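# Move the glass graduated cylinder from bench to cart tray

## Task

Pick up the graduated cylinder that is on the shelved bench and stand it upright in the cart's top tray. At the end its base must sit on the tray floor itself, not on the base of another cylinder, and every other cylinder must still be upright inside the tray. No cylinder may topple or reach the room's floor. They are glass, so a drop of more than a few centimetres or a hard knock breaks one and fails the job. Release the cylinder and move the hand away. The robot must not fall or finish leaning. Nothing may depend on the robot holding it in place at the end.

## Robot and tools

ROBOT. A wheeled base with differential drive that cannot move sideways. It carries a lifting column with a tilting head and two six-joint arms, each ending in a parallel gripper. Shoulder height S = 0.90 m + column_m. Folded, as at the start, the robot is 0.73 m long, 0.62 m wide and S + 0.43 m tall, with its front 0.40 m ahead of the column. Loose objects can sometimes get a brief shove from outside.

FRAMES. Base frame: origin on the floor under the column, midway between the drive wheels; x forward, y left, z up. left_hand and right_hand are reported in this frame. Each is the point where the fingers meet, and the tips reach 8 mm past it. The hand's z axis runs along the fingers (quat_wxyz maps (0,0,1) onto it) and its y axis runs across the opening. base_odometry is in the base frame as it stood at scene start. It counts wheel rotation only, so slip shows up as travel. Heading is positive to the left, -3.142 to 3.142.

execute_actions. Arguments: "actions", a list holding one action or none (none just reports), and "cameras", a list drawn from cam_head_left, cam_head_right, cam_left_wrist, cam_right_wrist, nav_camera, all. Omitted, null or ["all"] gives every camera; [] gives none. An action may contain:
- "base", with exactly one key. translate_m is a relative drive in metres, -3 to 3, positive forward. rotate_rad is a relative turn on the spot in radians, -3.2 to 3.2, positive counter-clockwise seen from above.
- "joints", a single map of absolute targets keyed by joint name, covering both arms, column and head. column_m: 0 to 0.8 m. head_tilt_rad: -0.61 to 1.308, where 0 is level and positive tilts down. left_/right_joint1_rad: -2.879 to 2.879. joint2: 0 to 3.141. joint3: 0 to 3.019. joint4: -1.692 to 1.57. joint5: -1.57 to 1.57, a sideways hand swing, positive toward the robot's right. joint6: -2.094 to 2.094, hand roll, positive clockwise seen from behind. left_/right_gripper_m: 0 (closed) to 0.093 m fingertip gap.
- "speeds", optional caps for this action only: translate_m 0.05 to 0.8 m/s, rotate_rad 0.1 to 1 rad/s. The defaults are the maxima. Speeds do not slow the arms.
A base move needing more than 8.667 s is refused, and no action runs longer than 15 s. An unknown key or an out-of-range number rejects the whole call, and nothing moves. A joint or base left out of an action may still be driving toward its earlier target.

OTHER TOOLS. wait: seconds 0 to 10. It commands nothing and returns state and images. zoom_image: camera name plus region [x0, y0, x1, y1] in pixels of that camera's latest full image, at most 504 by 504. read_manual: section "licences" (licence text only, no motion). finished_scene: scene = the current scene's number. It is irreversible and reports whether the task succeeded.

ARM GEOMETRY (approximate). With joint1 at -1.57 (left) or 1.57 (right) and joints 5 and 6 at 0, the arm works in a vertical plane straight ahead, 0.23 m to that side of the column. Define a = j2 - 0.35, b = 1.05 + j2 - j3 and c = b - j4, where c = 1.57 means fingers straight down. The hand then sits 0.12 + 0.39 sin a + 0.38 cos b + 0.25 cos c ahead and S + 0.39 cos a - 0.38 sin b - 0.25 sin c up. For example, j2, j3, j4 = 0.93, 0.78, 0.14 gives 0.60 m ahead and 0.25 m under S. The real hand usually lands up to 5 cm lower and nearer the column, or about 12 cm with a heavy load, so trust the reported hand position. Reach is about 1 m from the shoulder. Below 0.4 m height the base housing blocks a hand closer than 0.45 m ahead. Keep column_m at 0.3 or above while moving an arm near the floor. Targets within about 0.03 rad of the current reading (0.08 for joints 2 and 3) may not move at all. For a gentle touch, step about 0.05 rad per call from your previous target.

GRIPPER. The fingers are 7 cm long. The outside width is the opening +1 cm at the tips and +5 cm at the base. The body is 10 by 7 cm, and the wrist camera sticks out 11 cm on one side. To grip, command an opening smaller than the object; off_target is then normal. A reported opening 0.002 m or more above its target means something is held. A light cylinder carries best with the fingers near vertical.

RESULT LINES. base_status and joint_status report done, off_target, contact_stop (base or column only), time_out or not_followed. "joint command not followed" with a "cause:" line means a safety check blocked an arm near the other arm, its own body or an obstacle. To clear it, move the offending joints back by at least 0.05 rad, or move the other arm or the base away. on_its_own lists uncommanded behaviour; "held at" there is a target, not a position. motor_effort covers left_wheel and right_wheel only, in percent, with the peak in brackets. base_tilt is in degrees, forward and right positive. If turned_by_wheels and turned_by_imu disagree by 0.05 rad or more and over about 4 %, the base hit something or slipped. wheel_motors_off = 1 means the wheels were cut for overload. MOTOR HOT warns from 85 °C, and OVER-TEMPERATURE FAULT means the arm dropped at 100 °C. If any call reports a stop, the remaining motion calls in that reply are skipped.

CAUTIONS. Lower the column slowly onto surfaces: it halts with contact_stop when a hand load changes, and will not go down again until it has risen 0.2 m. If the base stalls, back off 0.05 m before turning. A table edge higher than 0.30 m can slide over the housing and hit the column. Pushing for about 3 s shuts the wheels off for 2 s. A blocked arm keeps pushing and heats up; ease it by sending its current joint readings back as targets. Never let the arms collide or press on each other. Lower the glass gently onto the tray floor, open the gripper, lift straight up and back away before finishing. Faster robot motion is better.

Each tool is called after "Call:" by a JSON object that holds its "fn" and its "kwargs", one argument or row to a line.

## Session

Call:
{"fn": "execute_actions", "kwargs": {
  "actions": []
}}

Scene clock: 0.00 s.
base_odometry: x=+0.000 y=+0.000 heading=+0.000 (m, m, rad; odometry frame)
turned_by_wheels: +0.000 (rad since the last result)
turned_by_imu: +0.000 (rad since the last result)
base_tilt: forward=-0.5 right=+0.3 (deg)
base_status: not commanded
joint_positions: column_m=+0.555 head_tilt_rad=+0.890 left_joint1_rad=-1.557 left_joint2_rad=+0.891 left_joint3_rad=+0.376 left_joint4_rad=-0.956 left_joint5_rad=-0.041 left_joint6_rad=+0.060 left_gripper_m=+0.095 right_joint1_rad=+1.582 right_joint2_rad=+0.870 right_joint3_rad=+0.423 right_joint4_rad=-0.946 right_joint5_rad=+0.006 right_joint6_rad=+0.089 right_gripper_m=+0.094
joint_status: not commanded
wheel_motors_off: 0
motor_effort: left_wheel=+1 right_wheel=+4 (%)
left_hand: x=+0.1272 y=+0.2344 z=+1.2611 quat_wxyz=(+0.457, -0.030, -0.889, -0.009) (m; base frame)
right_hand: x=+0.1577 y=-0.2240 z=+1.2511 quat_wxyz=(+0.421, -0.034, -0.906, +0.018) (m; base frame)
pictures: cam_head_left, cam_head_right, cam_left_wrist, cam_right_wrist, nav_camera
Images, in order (width x height): cam_head_left 504x504, cam_head_right 504x504, cam_left_wrist 616x616, cam_right_wrist 616x616, nav_camera 504x504.

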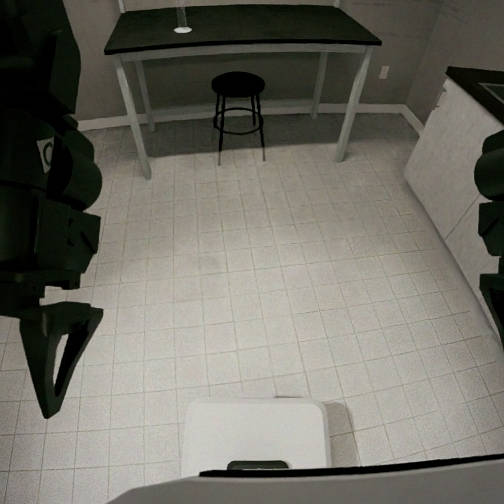

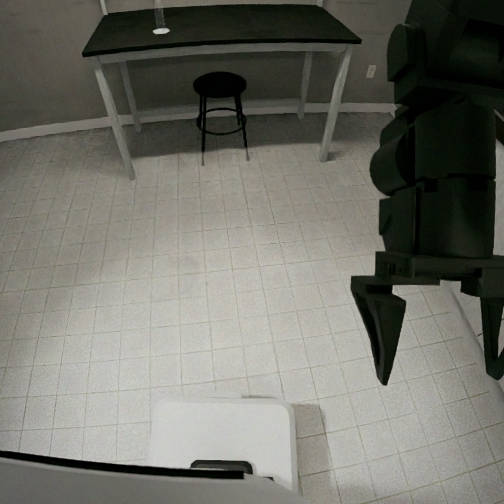

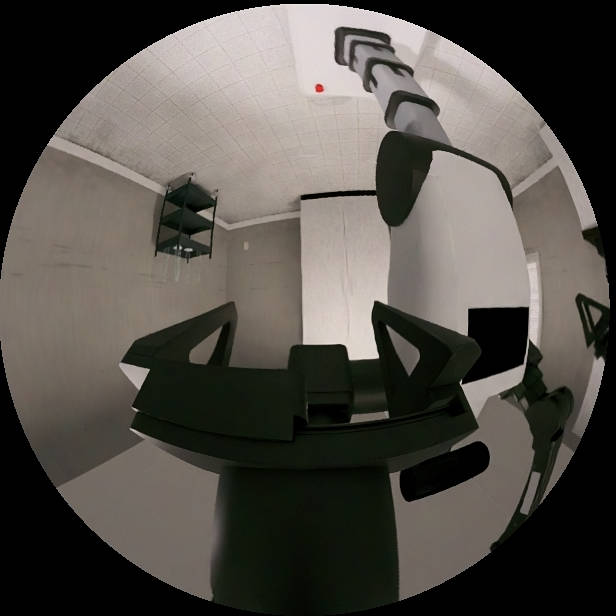

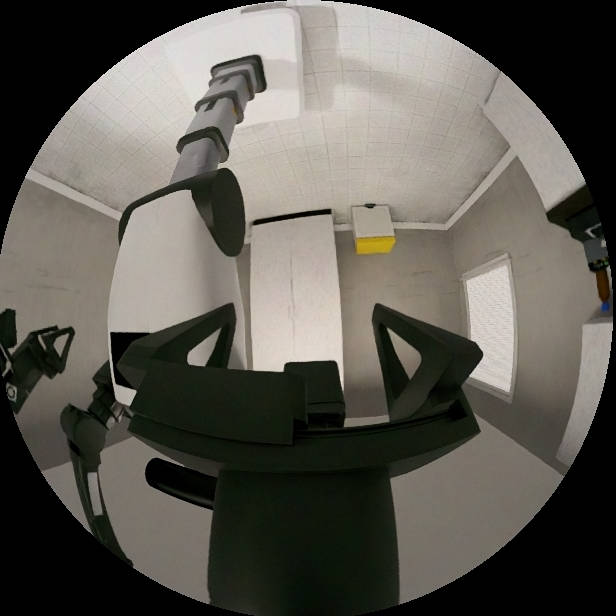

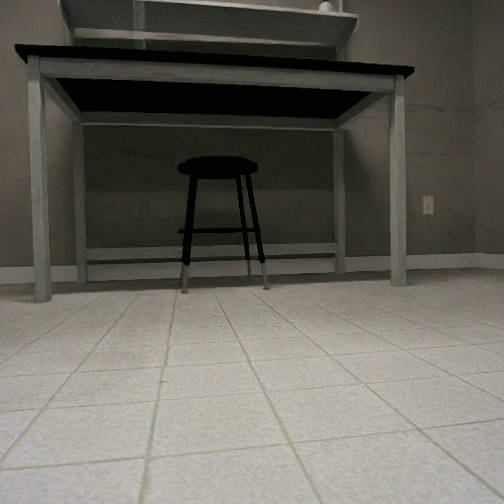

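Call:
{"fn": "execute_actions", "kwargs": {
  "actions": [
    {"base":{"rotate_rad":0.28},"joints":{"head_tilt_rad":0.5,"right_joint2_rad":0.9,"right_joint3_rad":0.75,"right_joint4_rad":1.0,"right_joint1_rad":1.57,"right_joint5_rad":0,"right_joint6_rad":0}}
  ],
  "cameras": []
}}

Call:
{"fn": "execute_actions", "kwargs": {
  "actions": [
    {"base":{"translate_m":0.85},"joints":{"column_m":0.3}}
  ],
  "cameras": ["cam_head_left","cam_right_wrist"]
}}

Scene clock: 2.00 s.
base_odometry: x=+0.000 y=+0.000 heading=+0.278 (m, m, rad; odometry frame)
turned_by_wheels: +0.278 (rad since the last result)
turned_by_imu: +0.274 (rad since the last result)
base_tilt: forward=-0.5 right=+0.3 (deg)
base_status: done
joint_positions: column_m=+0.555 head_tilt_rad=+0.518 left_joint1_rad=-1.557 left_joint2_rad=+0.891 left_joint3_rad=+0.376 left_joint4_rad=-0.956 left_joint5_rad=-0.041 left_joint6_rad=+0.060 left_gripper_m=+0.095 right_joint1_rad=+1.579 right_joint2_rad=+0.896 right_joint3_rad=+0.752 right_joint4_rad=+0.974 right_joint5_rad=+0.001 right_joint6_rad=+0.009 right_gripper_m=+0.094
joint_status: all done
wheel_motors_off: 0
motor_effort: left_wheel=-1(41) right_wheel=+2(49) (%)
left_hand: x=+0.1272 y=+0.2344 z=+1.2611 quat_wxyz=(+0.457, -0.030, -0.889, -0.009) (m; base frame)
right_hand: x=+0.7068 y=-0.2227 z=+1.3776 quat_wxyz=(-0.626, -0.004, -0.779, -0.006) (m; base frame)
pictures: none
No camera images: the call's "cameras" was empty. Leave "cameras" out to get every camera's image.

Scene clock: 5.87 s.
base_odometry: x=+0.817 y=+0.233 heading=+0.278 (m, m, rad; odometry frame)
turned_by_wheels: +0.000 (rad since the last result)
turned_by_imu: +0.000 (rad since the last result)
base_tilt: forward=-0.5 right=+0.3 (deg)
base_status: done
joint_positions: column_m=+0.300 head_tilt_rad=+0.518 left_joint1_rad=-1.557 left_joint2_rad=+0.891 left_joint3_rad=+0.379 left_joint4_rad=-0.956 left_joint5_rad=-0.041 left_joint6_rad=+0.060 left_gripper_m=+0.095 right_joint1_rad=+1.579 right_joint2_rad=+0.896 right_joint3_rad=+0.750 right_joint4_rad=+0.974 right_joint5_rad=+0.001 right_joint6_rad=+0.009 right_gripper_m=+0.094
joint_status: all done
wheel_motors_off: 0
motor_effort: left_wheel=-2(55) right_wheel=+0(69) (%)
left_hand: x=+0.1284 y=+0.2344 z=+1.0056 quat_wxyz=(+0.456, -0.030, -0.890, -0.009) (m; base frame)
right_hand: x=+0.7059 y=-0.2227 z=+1.1219 quat_wxyz=(-0.626, -0.004, -0.780, -0.006) (m; base frame)
pictures: cam_head_left, cam_right_wrist
Images, in order (width x height): cam_head_left 504x504, cam_right_wrist 616x616.

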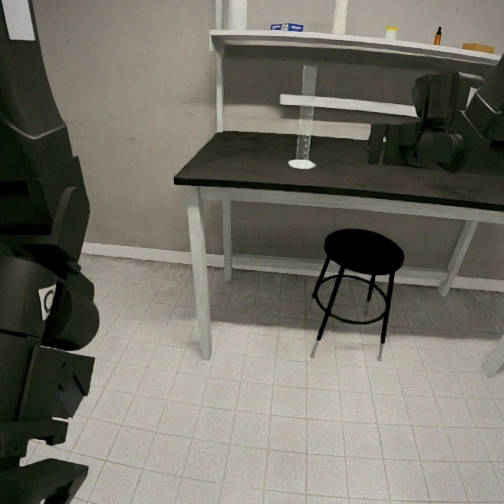

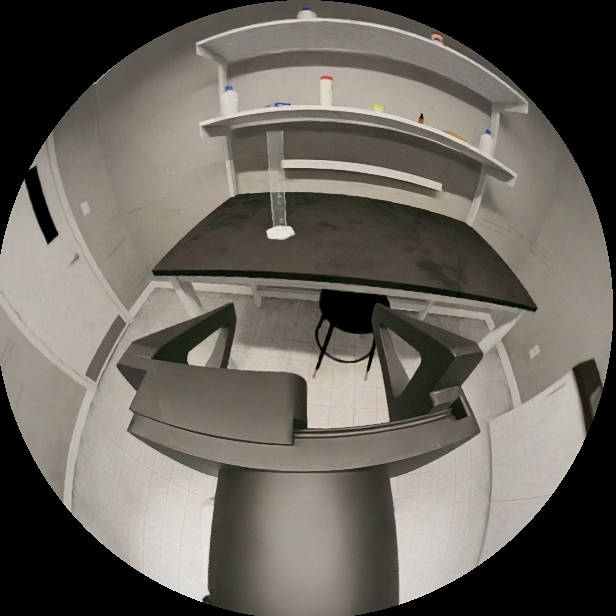

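Call:
{"fn": "execute_actions", "kwargs": {
  "actions": [
    {"base":{"rotate_rad":0.085},"joints":{"column_m":0.37}}
  ],
  "cameras": []
}}

Call:
{"fn": "execute_actions", "kwargs": {
  "actions": [
    {"base":{"translate_m":0.36},"speeds":{"translate_m":0.3}}
  ],
  "cameras": ["cam_head_left","cam_right_wrist"]
}}

Scene clock: 12.93 s.
base_odometry: x=+0.817 y=+0.233 heading=+0.361 (m, m, rad; odometry frame)
turned_by_wheels: +0.083 (rad since the last result)
turned_by_imu: +0.079 (rad since the last result)
base_tilt: forward=-0.5 right=+0.3 (deg)
base_status: done
joint_positions: column_m=+0.370 head_tilt_rad=+0.518 left_joint1_rad=-1.557 left_joint2_rad=+0.891 left_joint3_rad=+0.379 left_joint4_rad=-0.956 left_joint5_rad=-0.041 left_joint6_rad=+0.060 left_gripper_m=+0.095 right_joint1_rad=+1.578 right_joint2_rad=+0.896 right_joint3_rad=+0.749 right_joint4_rad=+0.974 right_joint5_rad=+0.001 right_joint6_rad=+0.009 right_gripper_m=+0.094
joint_status: all done
wheel_motors_off: 0
motor_effort: left_wheel=-3(61) right_wheel=+4(51) (%)
left_hand: x=+0.1284 y=+0.2344 z=+1.0755 quat_wxyz=(+0.456, -0.030, -0.890, -0.009) (m; base frame)
right_hand: x=+0.7056 y=-0.2227 z=+1.1914 quat_wxyz=(-0.625, -0.004, -0.780, -0.006) (m; base frame)
pictures: none
No camera images: the call's "cameras" was empty. Leave "cameras" out to get every camera's image.

Scene clock: 15.43 s.
base_odometry: x=+1.154 y=+0.361 heading=+0.361 (m, m, rad; odometry frame)
turned_by_wheels: +0.000 (rad since the last result)
turned_by_imu: +0.000 (rad since the last result)
base_tilt: forward=-0.5 right=+0.2 (deg)
base_status: done
joint_positions: column_m=+0.370 head_tilt_rad=+0.518 left_joint1_rad=-1.557 left_joint2_rad=+0.891 left_joint3_rad=+0.376 left_joint4_rad=-0.956 left_joint5_rad=-0.041 left_joint6_rad=+0.060 left_gripper_m=+0.095 right_joint1_rad=+1.578 right_joint2_rad=+0.896 right_joint3_rad=+0.747 right_joint4_rad=+0.974 right_joint5_rad=+0.001 right_joint6_rad=+0.009 right_gripper_m=+0.094
joint_status: not commanded
wheel_motors_off: 0
motor_effort: left_wheel=+2(57) right_wheel=+0(36) (%)
left_hand: x=+0.1271 y=+0.2344 z=+1.0760 quat_wxyz=(+0.457, -0.030, -0.889, -0.009) (m; base frame)
right_hand: x=+0.7047 y=-0.2227 z=+1.1905 quat_wxyz=(-0.625, -0.004, -0.781, -0.006) (m; base frame)
pictures: cam_head_left, cam_right_wrist
Images, in order (width x height): cam_head_left 504x504, cam_right_wrist 616x616.

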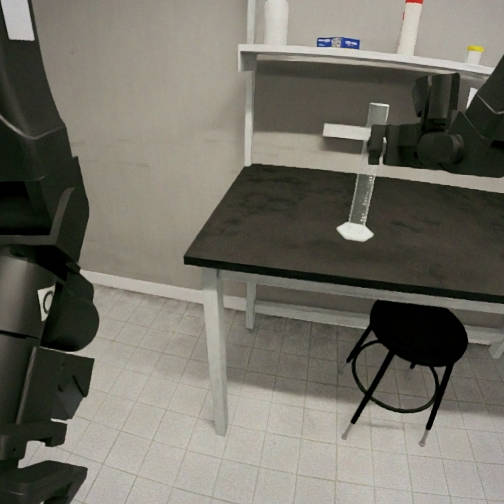

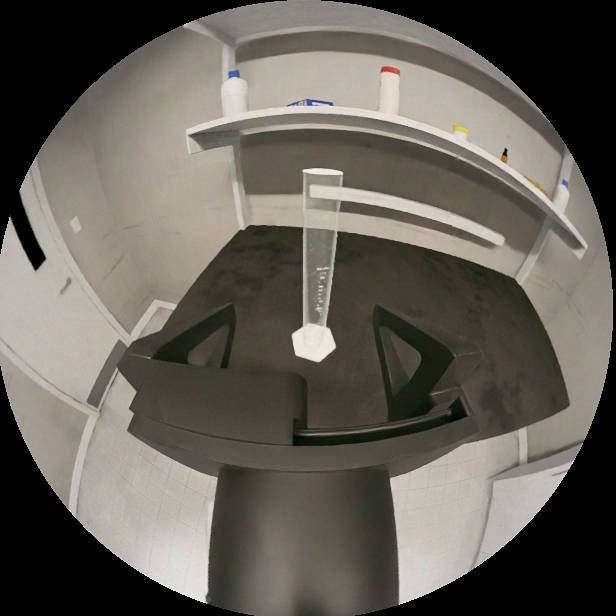

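Call:
{"fn": "execute_actions", "kwargs": {
  "actions": [
    {"base":{"rotate_rad":-0.024},"joints":{"column_m":0.355}}
  ],
  "cameras": []
}}

Call:
{"fn": "execute_actions", "kwargs": {
  "actions": [
    {"base":{"translate_m":0.17},"speeds":{"translate_m":0.1}}
  ],
  "cameras": ["cam_right_wrist"]
}}

Scene clock: 16.27 s.
base_odometry: x=+1.154 y=+0.361 heading=+0.339 (m, m, rad; odometry frame)
turned_by_wheels: -0.023 (rad since the last result)
turned_by_imu: -0.023 (rad since the last result)
base_tilt: forward=-0.5 right=+0.2 (deg)
base_status: done
joint_positions: column_m=+0.355 head_tilt_rad=+0.518 left_joint1_rad=-1.557 left_joint2_rad=+0.891 left_joint3_rad=+0.376 left_joint4_rad=-0.956 left_joint5_rad=-0.041 left_joint6_rad=+0.060 left_gripper_m=+0.095 right_joint1_rad=+1.578 right_joint2_rad=+0.896 right_joint3_rad=+0.747 right_joint4_rad=+0.974 right_joint5_rad=+0.001 right_joint6_rad=+0.009 right_gripper_m=+0.094
joint_status: all done
wheel_motors_off: 0
motor_effort: left_wheel=-1(35) right_wheel=-1(34) (%)
left_hand: x=+0.1271 y=+0.2344 z=+1.0612 quat_wxyz=(+0.457, -0.030, -0.889, -0.009) (m; base frame)
right_hand: x=+0.7047 y=-0.2227 z=+1.1757 quat_wxyz=(-0.625, -0.004, -0.781, -0.006) (m; base frame)
pictures: none
No camera images: the call's "cameras" was empty. Leave "cameras" out to get every camera's image.

Scene clock: 18.87 s.
base_odometry: x=+1.315 y=+0.417 heading=+0.337 (m, m, rad; odometry frame)
turned_by_wheels: -0.002 (rad since the last result)
turned_by_imu: -0.003 (rad since the last result)
base_tilt: forward=-0.5 right=+0.2 (deg)
base_status: done
joint_positions: column_m=+0.355 head_tilt_rad=+0.518 left_joint1_rad=-1.557 left_joint2_rad=+0.891 left_joint3_rad=+0.376 left_joint4_rad=-0.956 left_joint5_rad=-0.041 left_joint6_rad=+0.060 left_gripper_m=+0.095 right_joint1_rad=+1.578 right_joint2_rad=+0.896 right_joint3_rad=+0.746 right_joint4_rad=+0.974 right_joint5_rad=+0.001 right_joint6_rad=+0.009 right_gripper_m=+0.094
joint_status: not commanded
wheel_motors_off: 0
motor_effort: left_wheel=-3(52) right_wheel=+2(59) (%)
left_hand: x=+0.1272 y=+0.2344 z=+1.0612 quat_wxyz=(+0.456, -0.030, -0.889, -0.009) (m; base frame)
right_hand: x=+0.7042 y=-0.2227 z=+1.1753 quat_wxyz=(-0.624, -0.004, -0.781, -0.006) (m; base frame)
pictures: cam_right_wrist
Images, in order (width x height): cam_right_wrist 616x616.

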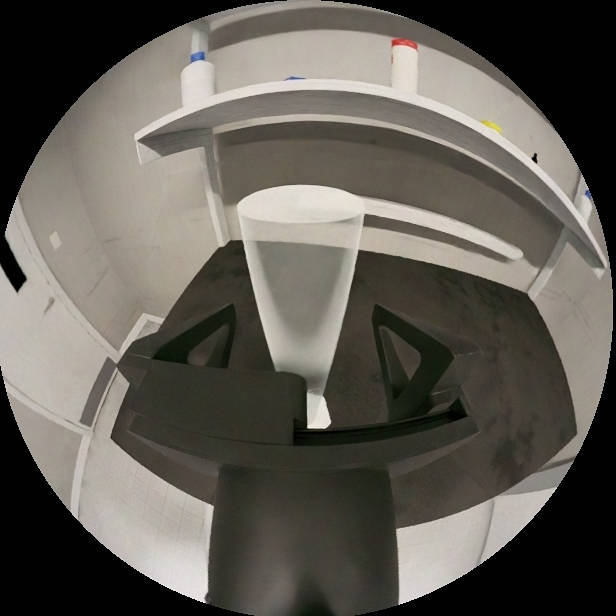

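Call:
{"fn": "execute_actions", "kwargs": {
  "actions": [
    {"base":{"translate_m":0.025},"speeds":{"translate_m":0.05}}
  ],
  "cameras": []
}}

Call:
{"fn": "execute_actions", "kwargs": {
  "actions": [
    {"joints":{"right_gripper_m":0.02}}
  ],
  "cameras": []
}}

Call:
{"fn": "execute_actions", "kwargs": {
  "actions": [
    {"joints":{"column_m":0.4}}
  ],
  "cameras": ["cam_right_wrist"]
}}

Call:
{"fn": "execute_actions", "kwargs": {
  "actions": [
    {"base":{"translate_m":-2.4},"speeds":{"translate_m":0.45}}
  ],
  "cameras": []
}}

Call:
{"fn": "execute_actions", "kwargs": {
  "actions": [
    {"base":{"rotate_rad":1.6},"speeds":{"rotate_rad":0.5}}
  ],
  "cameras": ["cam_head_left","cam_head_right"]
}}

Scene clock: 20.30 s.
base_odometry: x=+1.338 y=+0.425 heading=+0.336 (m, m, rad; odometry frame)
turned_by_wheels: -0.001 (rad since the last result)
turned_by_imu: -0.001 (rad since the last result)
base_tilt: forward=-0.5 right=+0.3 (deg)
base_status: done
joint_positions: column_m=+0.355 head_tilt_rad=+0.518 left_joint1_rad=-1.557 left_joint2_rad=+0.891 left_joint3_rad=+0.376 left_joint4_rad=-0.956 left_joint5_rad=-0.041 left_joint6_rad=+0.060 left_gripper_m=+0.095 right_joint1_rad=+1.578 right_joint2_rad=+0.896 right_joint3_rad=+0.745 right_joint4_rad=+0.974 right_joint5_rad=+0.001 right_joint6_rad=+0.009 right_gripper_m=+0.094
joint_status: not commanded
wheel_motors_off: 0
motor_effort: left_wheel=-2(35) right_wheel=+1(35) (%)
left_hand: x=+0.1270 y=+0.2344 z=+1.0612 quat_wxyz=(+0.457, -0.030, -0.889, -0.009) (m; base frame)
right_hand: x=+0.7039 y=-0.2227 z=+1.1750 quat_wxyz=(-0.624, -0.004, -0.782, -0.006) (m; base frame)
pictures: none
No camera images: the call's "cameras" was empty. Leave "cameras" out to get every camera's image.

Scene clock: 20.97 s.
base_odometry: x=+1.338 y=+0.425 heading=+0.336 (m, m, rad; odometry frame)
turned_by_wheels: +0.000 (rad since the last result)
turned_by_imu: +0.000 (rad since the last result)
base_tilt: forward=-0.5 right=+0.3 (deg)
base_status: not commanded
joint_positions: column_m=+0.355 head_tilt_rad=+0.518 left_joint1_rad=-1.557 left_joint2_rad=+0.891 left_joint3_rad=+0.376 left_joint4_rad=-0.956 left_joint5_rad=-0.041 left_joint6_rad=+0.060 left_gripper_m=+0.095 right_joint1_rad=+1.578 right_joint2_rad=+0.896 right_joint3_rad=+0.745 right_joint4_rad=+0.974 right_joint5_rad=+0.000 right_joint6_rad=+0.006 right_gripper_m=+0.039
joint_status: right_gripper_m off_target (ended at +0.039, target +0.020)
wheel_motors_off: 0
motor_effort: left_wheel=+0(2) right_wheel=+1(1) (%)
left_hand: x=+0.1270 y=+0.2344 z=+1.0612 quat_wxyz=(+0.457, -0.030, -0.889, -0.009) (m; base frame)
right_hand: x=+0.7039 y=-0.2227 z=+1.1750 quat_wxyz=(-0.624, -0.003, -0.782, -0.006) (m; base frame)
pictures: none
No camera images: the call's "cameras" was empty. Leave "cameras" out to get every camera's image.

Scene clock: 22.13 s.
base_odometry: x=+1.338 y=+0.425 heading=+0.336 (m, m, rad; odometry frame)
turned_by_wheels: +0.000 (rad since the last result)
turned_by_imu: +0.000 (rad since the last result)
base_tilt: forward=-0.5 right=+0.3 (deg)
base_status: not commanded
joint_positions: column_m=+0.400 head_tilt_rad=+0.518 left_joint1_rad=-1.557 left_joint2_rad=+0.891 left_joint3_rad=+0.376 left_joint4_rad=-0.956 left_joint5_rad=-0.041 left_joint6_rad=+0.060 left_gripper_m=+0.095 right_joint1_rad=+1.578 right_joint2_rad=+0.898 right_joint3_rad=+0.745 right_joint4_rad=+0.974 right_joint5_rad=+0.000 right_joint6_rad=+0.006 right_gripper_m=+0.039
joint_status: all done
wheel_motors_off: 0
motor_effort: left_wheel=-1(1) right_wheel=+1(1) (%)
left_hand: x=+0.1270 y=+0.2344 z=+1.1061 quat_wxyz=(+0.457, -0.030, -0.889, -0.009) (m; base frame)
right_hand: x=+0.7037 y=-0.2227 z=+1.2187 quat_wxyz=(-0.623, -0.003, -0.782, -0.006) (m; base frame)
pictures: cam_right_wrist
Images, in order (width x height): cam_right_wrist 616x616.

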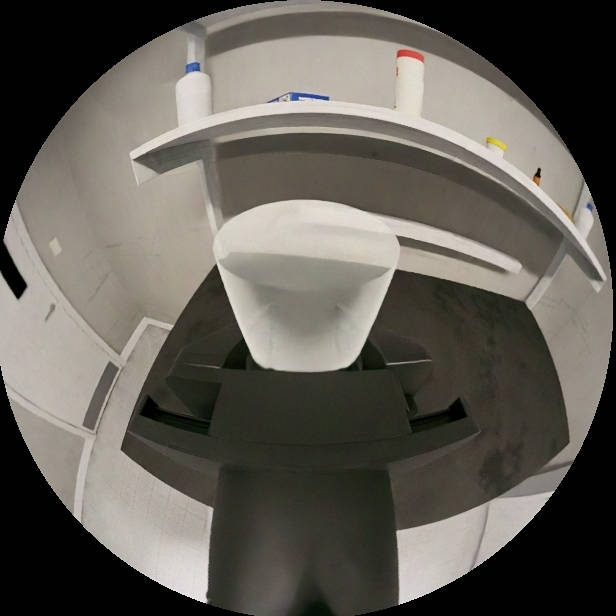

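Scene clock: 29.00 s.
base_odometry: x=-0.928 y=-0.366 heading=+0.335 (m, m, rad; odometry frame)
turned_by_wheels: -0.001 (rad since the last result)
turned_by_imu: -0.007 (rad since the last result)
base_tilt: forward=-0.5 right=+0.2 (deg)
base_status: done
joint_positions: column_m=+0.400 head_tilt_rad=+0.518 left_joint1_rad=-1.557 left_joint2_rad=+0.891 left_joint3_rad=+0.375 left_joint4_rad=-0.956 left_joint5_rad=-0.041 left_joint6_rad=+0.060 left_gripper_m=+0.095 right_joint1_rad=+1.578 right_joint2_rad=+0.900 right_joint3_rad=+0.741 right_joint4_rad=+0.974 right_joint5_rad=+0.000 right_joint6_rad=+0.006 right_gripper_m=+0.039
joint_status: not commanded
wheel_motors_off: 0
motor_effort: left_wheel=+0(47) right_wheel=+2(55) (%)
left_hand: x=+0.1266 y=+0.2344 z=+1.1062 quat_wxyz=(+0.457, -0.030, -0.889, -0.008) (m; base frame)
right_hand: x=+0.7021 y=-0.2226 z=+1.2161 quat_wxyz=(-0.621, -0.003, -0.784, -0.006) (m; base frame)
pictures: none
No camera images: the call's "cameras" was empty. Leave "cameras" out to get every camera's image.

Scene clock: 33.37 s.
base_odometry: x=-0.928 y=-0.366 heading=+1.933 (m, m, rad; odometry frame)
turned_by_wheels: +1.598 (rad since the last result)
turned_by_imu: +1.585 (rad since the last result)
base_tilt: forward=-0.5 right=+0.3 (deg)
base_status: done
joint_positions: column_m=+0.400 head_tilt_rad=+0.518 left_joint1_rad=-1.557 left_joint2_rad=+0.891 left_joint3_rad=+0.375 left_joint4_rad=-0.956 left_joint5_rad=-0.041 left_joint6_rad=+0.060 left_gripper_m=+0.095 right_joint1_rad=+1.578 right_joint2_rad=+0.900 right_joint3_rad=+0.741 right_joint4_rad=+0.974 right_joint5_rad=+0.000 right_joint6_rad=+0.006 right_gripper_m=+0.039
joint_status: not commanded
wheel_motors_off: 0
motor_effort: left_wheel=-9(52) right_wheel=+8(60) (%)
left_hand: x=+0.1266 y=+0.2344 z=+1.1062 quat_wxyz=(+0.457, -0.030, -0.889, -0.008) (m; base frame)
right_hand: x=+0.7021 y=-0.2228 z=+1.2161 quat_wxyz=(-0.621, -0.003, -0.784, -0.005) (m; base frame)
pictures: cam_head_left, cam_head_right
Images, in order (width x height): cam_head_left 504x504, cam_head_right 504x504.

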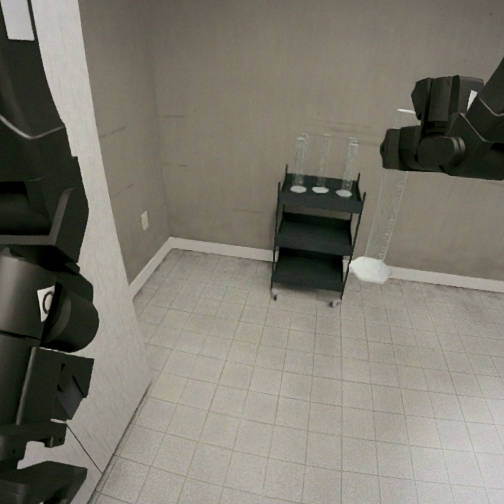

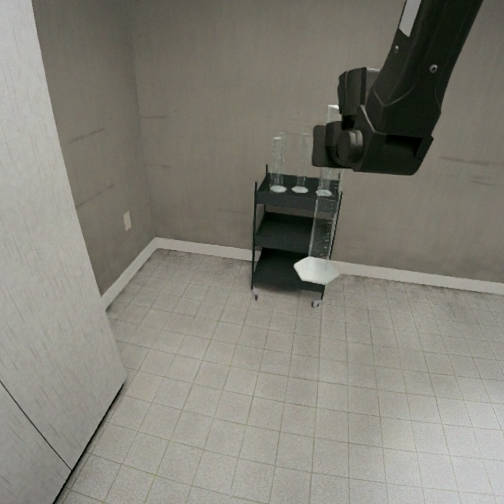

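Call:
{"fn": "execute_actions", "kwargs": {
  "actions": [
    {"base":{"rotate_rad":-0.075},"speeds":{"rotate_rad":0.3},"joints":{"column_m":0.3,"head_tilt_rad":0.7}}
  ],
  "cameras": []
}}

Call:
{"fn": "execute_actions", "kwargs": {
  "actions": [
    {"base":{"translate_m":0.85},"speeds":{"translate_m":0.4}}
  ],
  "cameras": ["cam_head_left","cam_head_right","cam_right_wrist"]
}}

Scene clock: 35.30 s.
base_odometry: x=-0.928 y=-0.366 heading=+1.860 (m, m, rad; odometry frame)
turned_by_wheels: -0.073 (rad since the last result)
turned_by_imu: -0.074 (rad since the last result)
base_tilt: forward=-0.5 right=+0.2 (deg)
base_status: done
joint_positions: column_m=+0.300 head_tilt_rad=+0.703 left_joint1_rad=-1.557 left_joint2_rad=+0.891 left_joint3_rad=+0.375 left_joint4_rad=-0.956 left_joint5_rad=-0.041 left_joint6_rad=+0.060 left_gripper_m=+0.095 right_joint1_rad=+1.577 right_joint2_rad=+0.900 right_joint3_rad=+0.741 right_joint4_rad=+0.974 right_joint5_rad=+0.001 right_joint6_rad=+0.005 right_gripper_m=+0.039
joint_status: all done
wheel_motors_off: 0
motor_effort: left_wheel=+10(20) right_wheel=-10(21) (%)
left_hand: x=+0.1266 y=+0.2344 z=+1.0064 quat_wxyz=(+0.457, -0.030, -0.889, -0.008) (m; base frame)
right_hand: x=+0.7021 y=-0.2230 z=+1.1162 quat_wxyz=(-0.621, -0.003, -0.784, -0.005) (m; base frame)
pictures: none
No camera images: the call's "cameras" was empty. Leave "cameras" out to get every camera's image.

Scene clock: 38.87 s.
base_odometry: x=-1.171 y=+0.449 heading=+1.862 (m, m, rad; odometry frame)
turned_by_wheels: +0.002 (rad since the last result)
turned_by_imu: +0.002 (rad since the last result)
base_tilt: forward=-0.5 right=+0.3 (deg)
base_status: done
joint_positions: column_m=+0.300 head_tilt_rad=+0.703 left_joint1_rad=-1.557 left_joint2_rad=+0.891 left_joint3_rad=+0.375 left_joint4_rad=-0.956 left_joint5_rad=-0.041 left_joint6_rad=+0.060 left_gripper_m=+0.095 right_joint1_rad=+1.577 right_joint2_rad=+0.900 right_joint3_rad=+0.741 right_joint4_rad=+0.974 right_joint5_rad=+0.001 right_joint6_rad=+0.005 right_gripper_m=+0.039
joint_status: not commanded
wheel_motors_off: 0
motor_effort: left_wheel=+3(76) right_wheel=-1(48) (%)
left_hand: x=+0.1268 y=+0.2344 z=+1.0063 quat_wxyz=(+0.457, -0.030, -0.889, -0.008) (m; base frame)
right_hand: x=+0.7018 y=-0.2230 z=+1.1157 quat_wxyz=(-0.620, -0.003, -0.784, -0.005) (m; base frame)
pictures: cam_head_left, cam_head_right, cam_right_wrist
Images, in order (width x height): cam_head_left 504x504, cam_head_right 504x504, cam_right_wrist 616x616.

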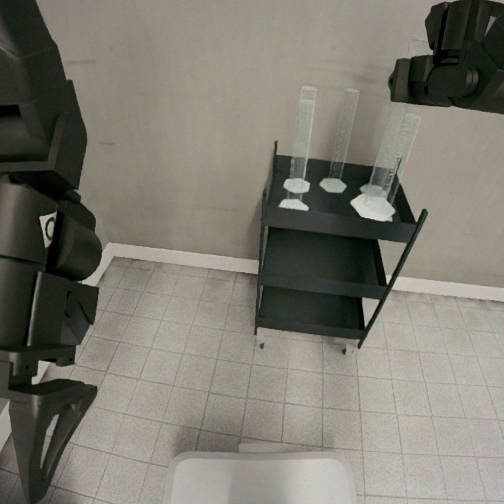

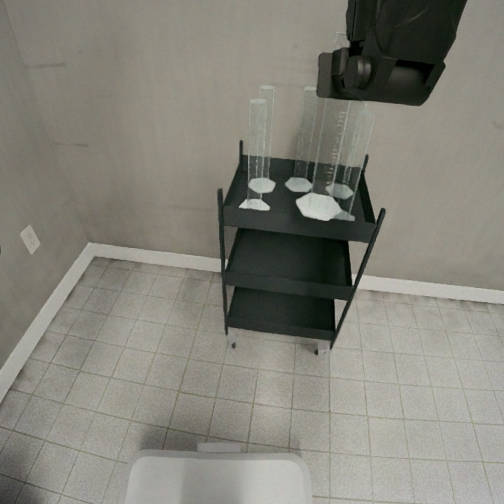

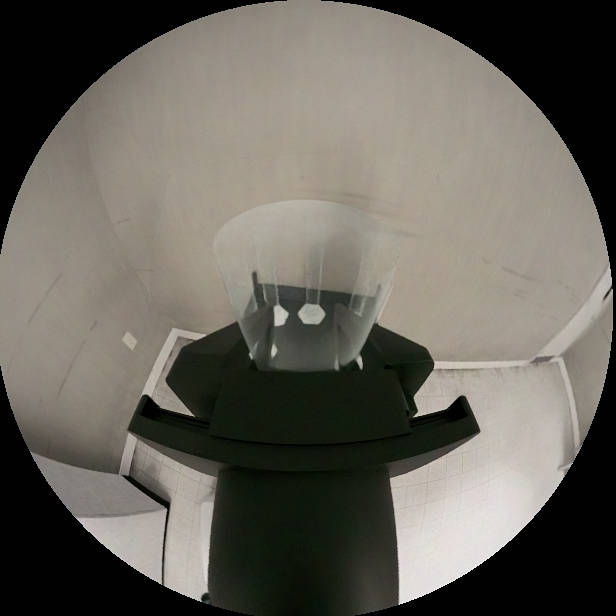

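Call:
{"fn": "execute_actions", "kwargs": {
  "actions": [
    {"base":{"translate_m":0.22},"speeds":{"translate_m":0.1},"joints":{"column_m":0.21}}
  ],
  "cameras": ["cam_head_left","cam_head_right","cam_right_wrist"]
}}

Scene clock: 41.93 s.
base_odometry: x=-1.234 y=+0.660 heading=+1.864 (m, m, rad; odometry frame)
turned_by_wheels: +0.002 (rad since the last result)
turned_by_imu: +0.001 (rad since the last result)
base_tilt: forward=-0.5 right=+0.3 (deg)
base_status: done
joint_positions: column_m=+0.210 head_tilt_rad=+0.703 left_joint1_rad=-1.557 left_joint2_rad=+0.890 left_joint3_rad=+0.375 left_joint4_rad=-0.956 left_joint5_rad=-0.041 left_joint6_rad=+0.060 left_gripper_m=+0.095 right_joint1_rad=+1.577 right_joint2_rad=+0.901 right_joint3_rad=+0.739 right_joint4_rad=+0.974 right_joint5_rad=+0.001 right_joint6_rad=+0.005 right_gripper_m=+0.039
joint_status: all done
wheel_motors_off: 0
motor_effort: left_wheel=+0(36) right_wheel=-1(47) (%)
left_hand: x=+0.1269 y=+0.2344 z=+0.9163 quat_wxyz=(+0.456, -0.030, -0.889, -0.009) (m; base frame)
right_hand: x=+0.7011 y=-0.2230 z=+1.0245 quat_wxyz=(-0.619, -0.003, -0.785, -0.005) (m; base frame)
pictures: cam_head_left, cam_head_right, cam_right_wrist
Images, in order (width x height): cam_head_left 504x504, cam_head_right 504x504, cam_right_wrist 616x616.

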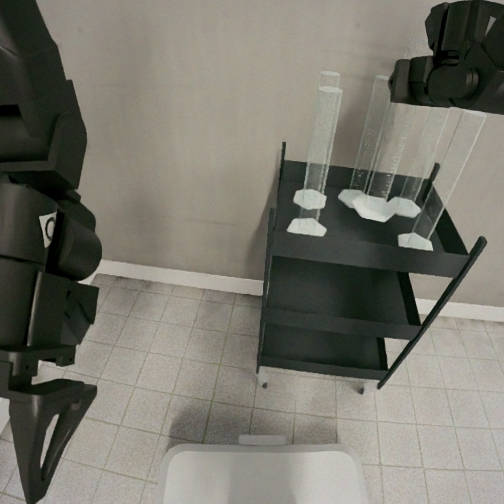

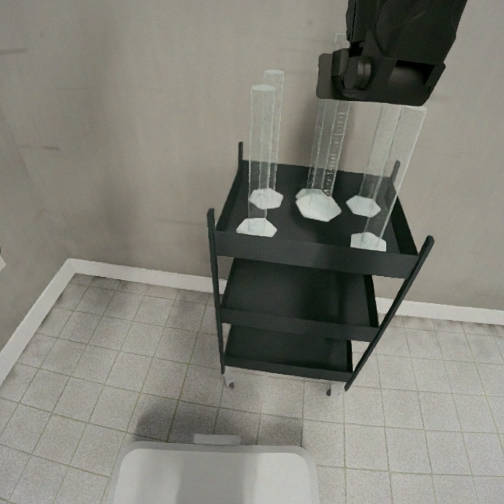

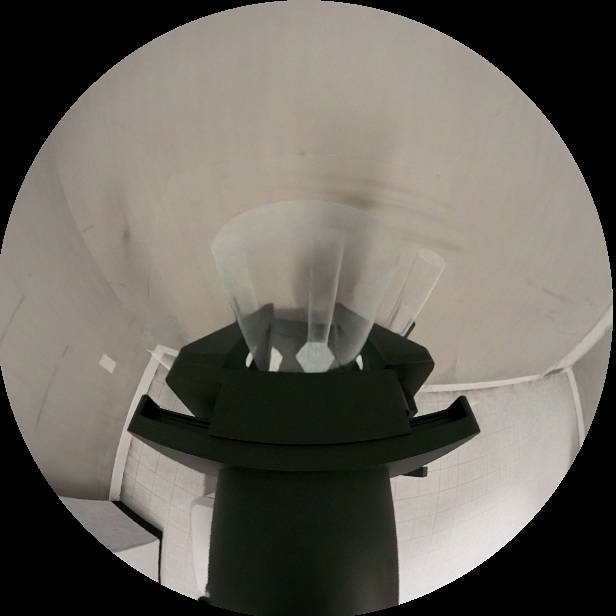

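Call:
{"fn": "execute_actions", "kwargs": {
  "actions": [
    {"joints":{"column_m":0.14}}
  ],
  "cameras": ["cam_head_left","cam_head_right"]
}}

Scene clock: 43.47 s.
base_odometry: x=-1.234 y=+0.660 heading=+1.864 (m, m, rad; odometry frame)
turned_by_wheels: +0.000 (rad since the last result)
turned_by_imu: -0.001 (rad since the last result)
base_tilt: forward=-0.5 right=+0.3 (deg)
base_status: not commanded
joint_positions: column_m=+0.140 head_tilt_rad=+0.703 left_joint1_rad=-1.557 left_joint2_rad=+0.890 left_joint3_rad=+0.375 left_joint4_rad=-0.956 left_joint5_rad=-0.041 left_joint6_rad=+0.060 left_gripper_m=+0.095 right_joint1_rad=+1.577 right_joint2_rad=+0.901 right_joint3_rad=+0.739 right_joint4_rad=+0.974 right_joint5_rad=+0.001 right_joint6_rad=+0.005 right_gripper_m=+0.039
joint_status: all done
wheel_motors_off: 0
motor_effort: left_wheel=+3(4) right_wheel=-3(3) (%)
left_hand: x=+0.1269 y=+0.2344 z=+0.8463 quat_wxyz=(+0.456, -0.030, -0.889, -0.009) (m; base frame)
right_hand: x=+0.7011 y=-0.2230 z=+0.9545 quat_wxyz=(-0.619, -0.003, -0.785, -0.005) (m; base frame)
pictures: cam_head_left, cam_head_right
Images, in order (width x height): cam_head_left 504x504, cam_head_right 504x504.

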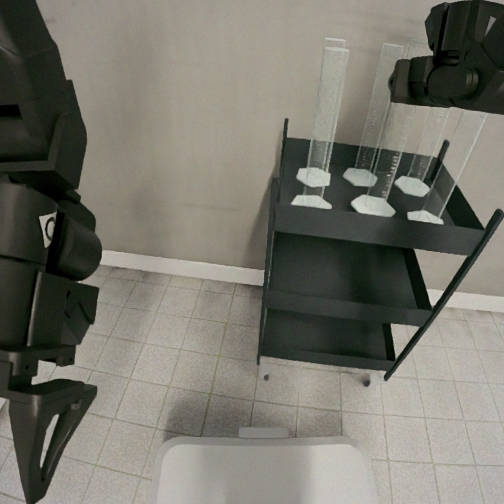

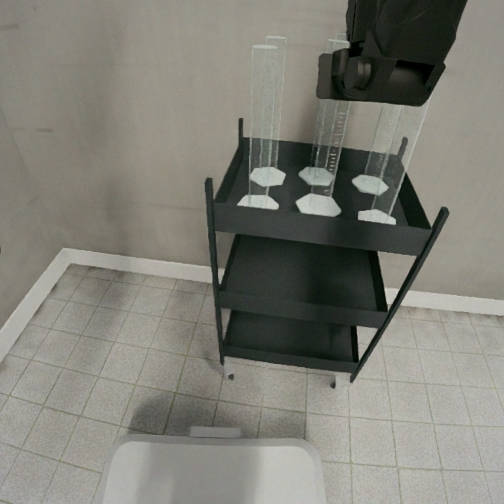

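Call:
{"fn": "execute_actions", "kwargs": {
  "actions": [
    {"joints":{"column_m":0.116}}
  ],
  "cameras": []
}}

Call:
{"fn": "execute_actions", "kwargs": {
  "actions": [
    {"joints":{"right_gripper_m":0.075}}
  ],
  "cameras": []
}}

Call:
{"fn": "execute_actions", "kwargs": {
  "actions": [
    {"base":{"translate_m":-0.3},"speeds":{"translate_m":0.15}}
  ],
  "cameras": []
}}

Call:
{"fn": "finished_scene", "kwargs": {
  "scene": 2
}}

Scene clock: 44.47 s.
base_odometry: x=-1.234 y=+0.660 heading=+1.864 (m, m, rad; odometry frame)
turned_by_wheels: +0.000 (rad since the last result)
turned_by_imu: +0.000 (rad since the last result)
base_tilt: forward=-0.5 right=+0.3 (deg)
base_status: not commanded
joint_positions: column_m=+0.116 head_tilt_rad=+0.703 left_joint1_rad=-1.557 left_joint2_rad=+0.890 left_joint3_rad=+0.375 left_joint4_rad=-0.956 left_joint5_rad=-0.041 left_joint6_rad=+0.060 left_gripper_m=+0.095 right_joint1_rad=+1.577 right_joint2_rad=+0.901 right_joint3_rad=+0.739 right_joint4_rad=+0.974 right_joint5_rad=+0.001 right_joint6_rad=+0.005 right_gripper_m=+0.039
joint_status: all done
wheel_motors_off: 0
motor_effort: left_wheel=+3(4) right_wheel=-3(3) (%)
left_hand: x=+0.1269 y=+0.2344 z=+0.8223 quat_wxyz=(+0.456, -0.030, -0.889, -0.009) (m; base frame)
right_hand: x=+0.7011 y=-0.2230 z=+0.9305 quat_wxyz=(-0.619, -0.003, -0.785, -0.005) (m; base frame)
pictures: none
No camera images: the call's "cameras" was empty. Leave "cameras" out to get every camera's image.

Scene clock: 45.07 s.
base_odometry: x=-1.234 y=+0.660 heading=+1.864 (m, m, rad; odometry frame)
turned_by_wheels: +0.000 (rad since the last result)
turned_by_imu: +0.000 (rad since the last result)
base_tilt: forward=-0.5 right=+0.3 (deg)
base_status: not commanded
joint_positions: column_m=+0.116 head_tilt_rad=+0.703 left_joint1_rad=-1.557 left_joint2_rad=+0.890 left_joint3_rad=+0.375 left_joint4_rad=-0.956 left_joint5_rad=-0.041 left_joint6_rad=+0.060 left_gripper_m=+0.095 right_joint1_rad=+1.577 right_joint2_rad=+0.901 right_joint3_rad=+0.739 right_joint4_rad=+0.974 right_joint5_rad=+0.001 right_joint6_rad=+0.005 right_gripper_m=+0.075
joint_status: all done
wheel_motors_off: 0
motor_effort: left_wheel=+4(3) right_wheel=-3(3) (%)
left_hand: x=+0.1269 y=+0.2344 z=+0.8223 quat_wxyz=(+0.456, -0.030, -0.889, -0.009) (m; base frame)
right_hand: x=+0.7011 y=-0.2230 z=+0.9305 quat_wxyz=(-0.619, -0.003, -0.785, -0.005) (m; base frame)
pictures: none
No camera images: the call's "cameras" was empty. Leave "cameras" out to get every camera's image.

Scene clock: 47.93 s.
base_odometry: x=-1.147 y=+0.372 heading=+1.866 (m, m, rad; odometry frame)
turned_by_wheels: +0.002 (rad since the last result)
turned_by_imu: +0.001 (rad since the last result)
base_tilt: forward=-0.5 right=+0.2 (deg)
base_status: done
joint_positions: column_m=+0.116 head_tilt_rad=+0.704 left_joint1_rad=-1.557 left_joint2_rad=+0.890 left_joint3_rad=+0.375 left_joint4_rad=-0.956 left_joint5_rad=-0.041 left_joint6_rad=+0.060 left_gripper_m=+0.095 right_joint1_rad=+1.577 right_joint2_rad=+0.901 right_joint3_rad=+0.740 right_joint4_rad=+0.974 right_joint5_rad=+0.001 right_joint6_rad=+0.005 right_gripper_m=+0.075
joint_status: not commanded
wheel_motors_off: 0
motor_effort: left_wheel=+2(50) right_wheel=-2(46) (%)
left_hand: x=+0.1267 y=+0.2344 z=+0.8224 quat_wxyz=(+0.457, -0.030, -0.889, -0.009) (m; base frame)
right_hand: x=+0.7012 y=-0.2230 z=+0.9307 quat_wxyz=(-0.619, -0.003, -0.785, -0.005) (m; base frame)
pictures: none
No camera images: the call's "cameras" was empty. Leave "cameras" out to get every camera's image.

The scene is finished: the task was done.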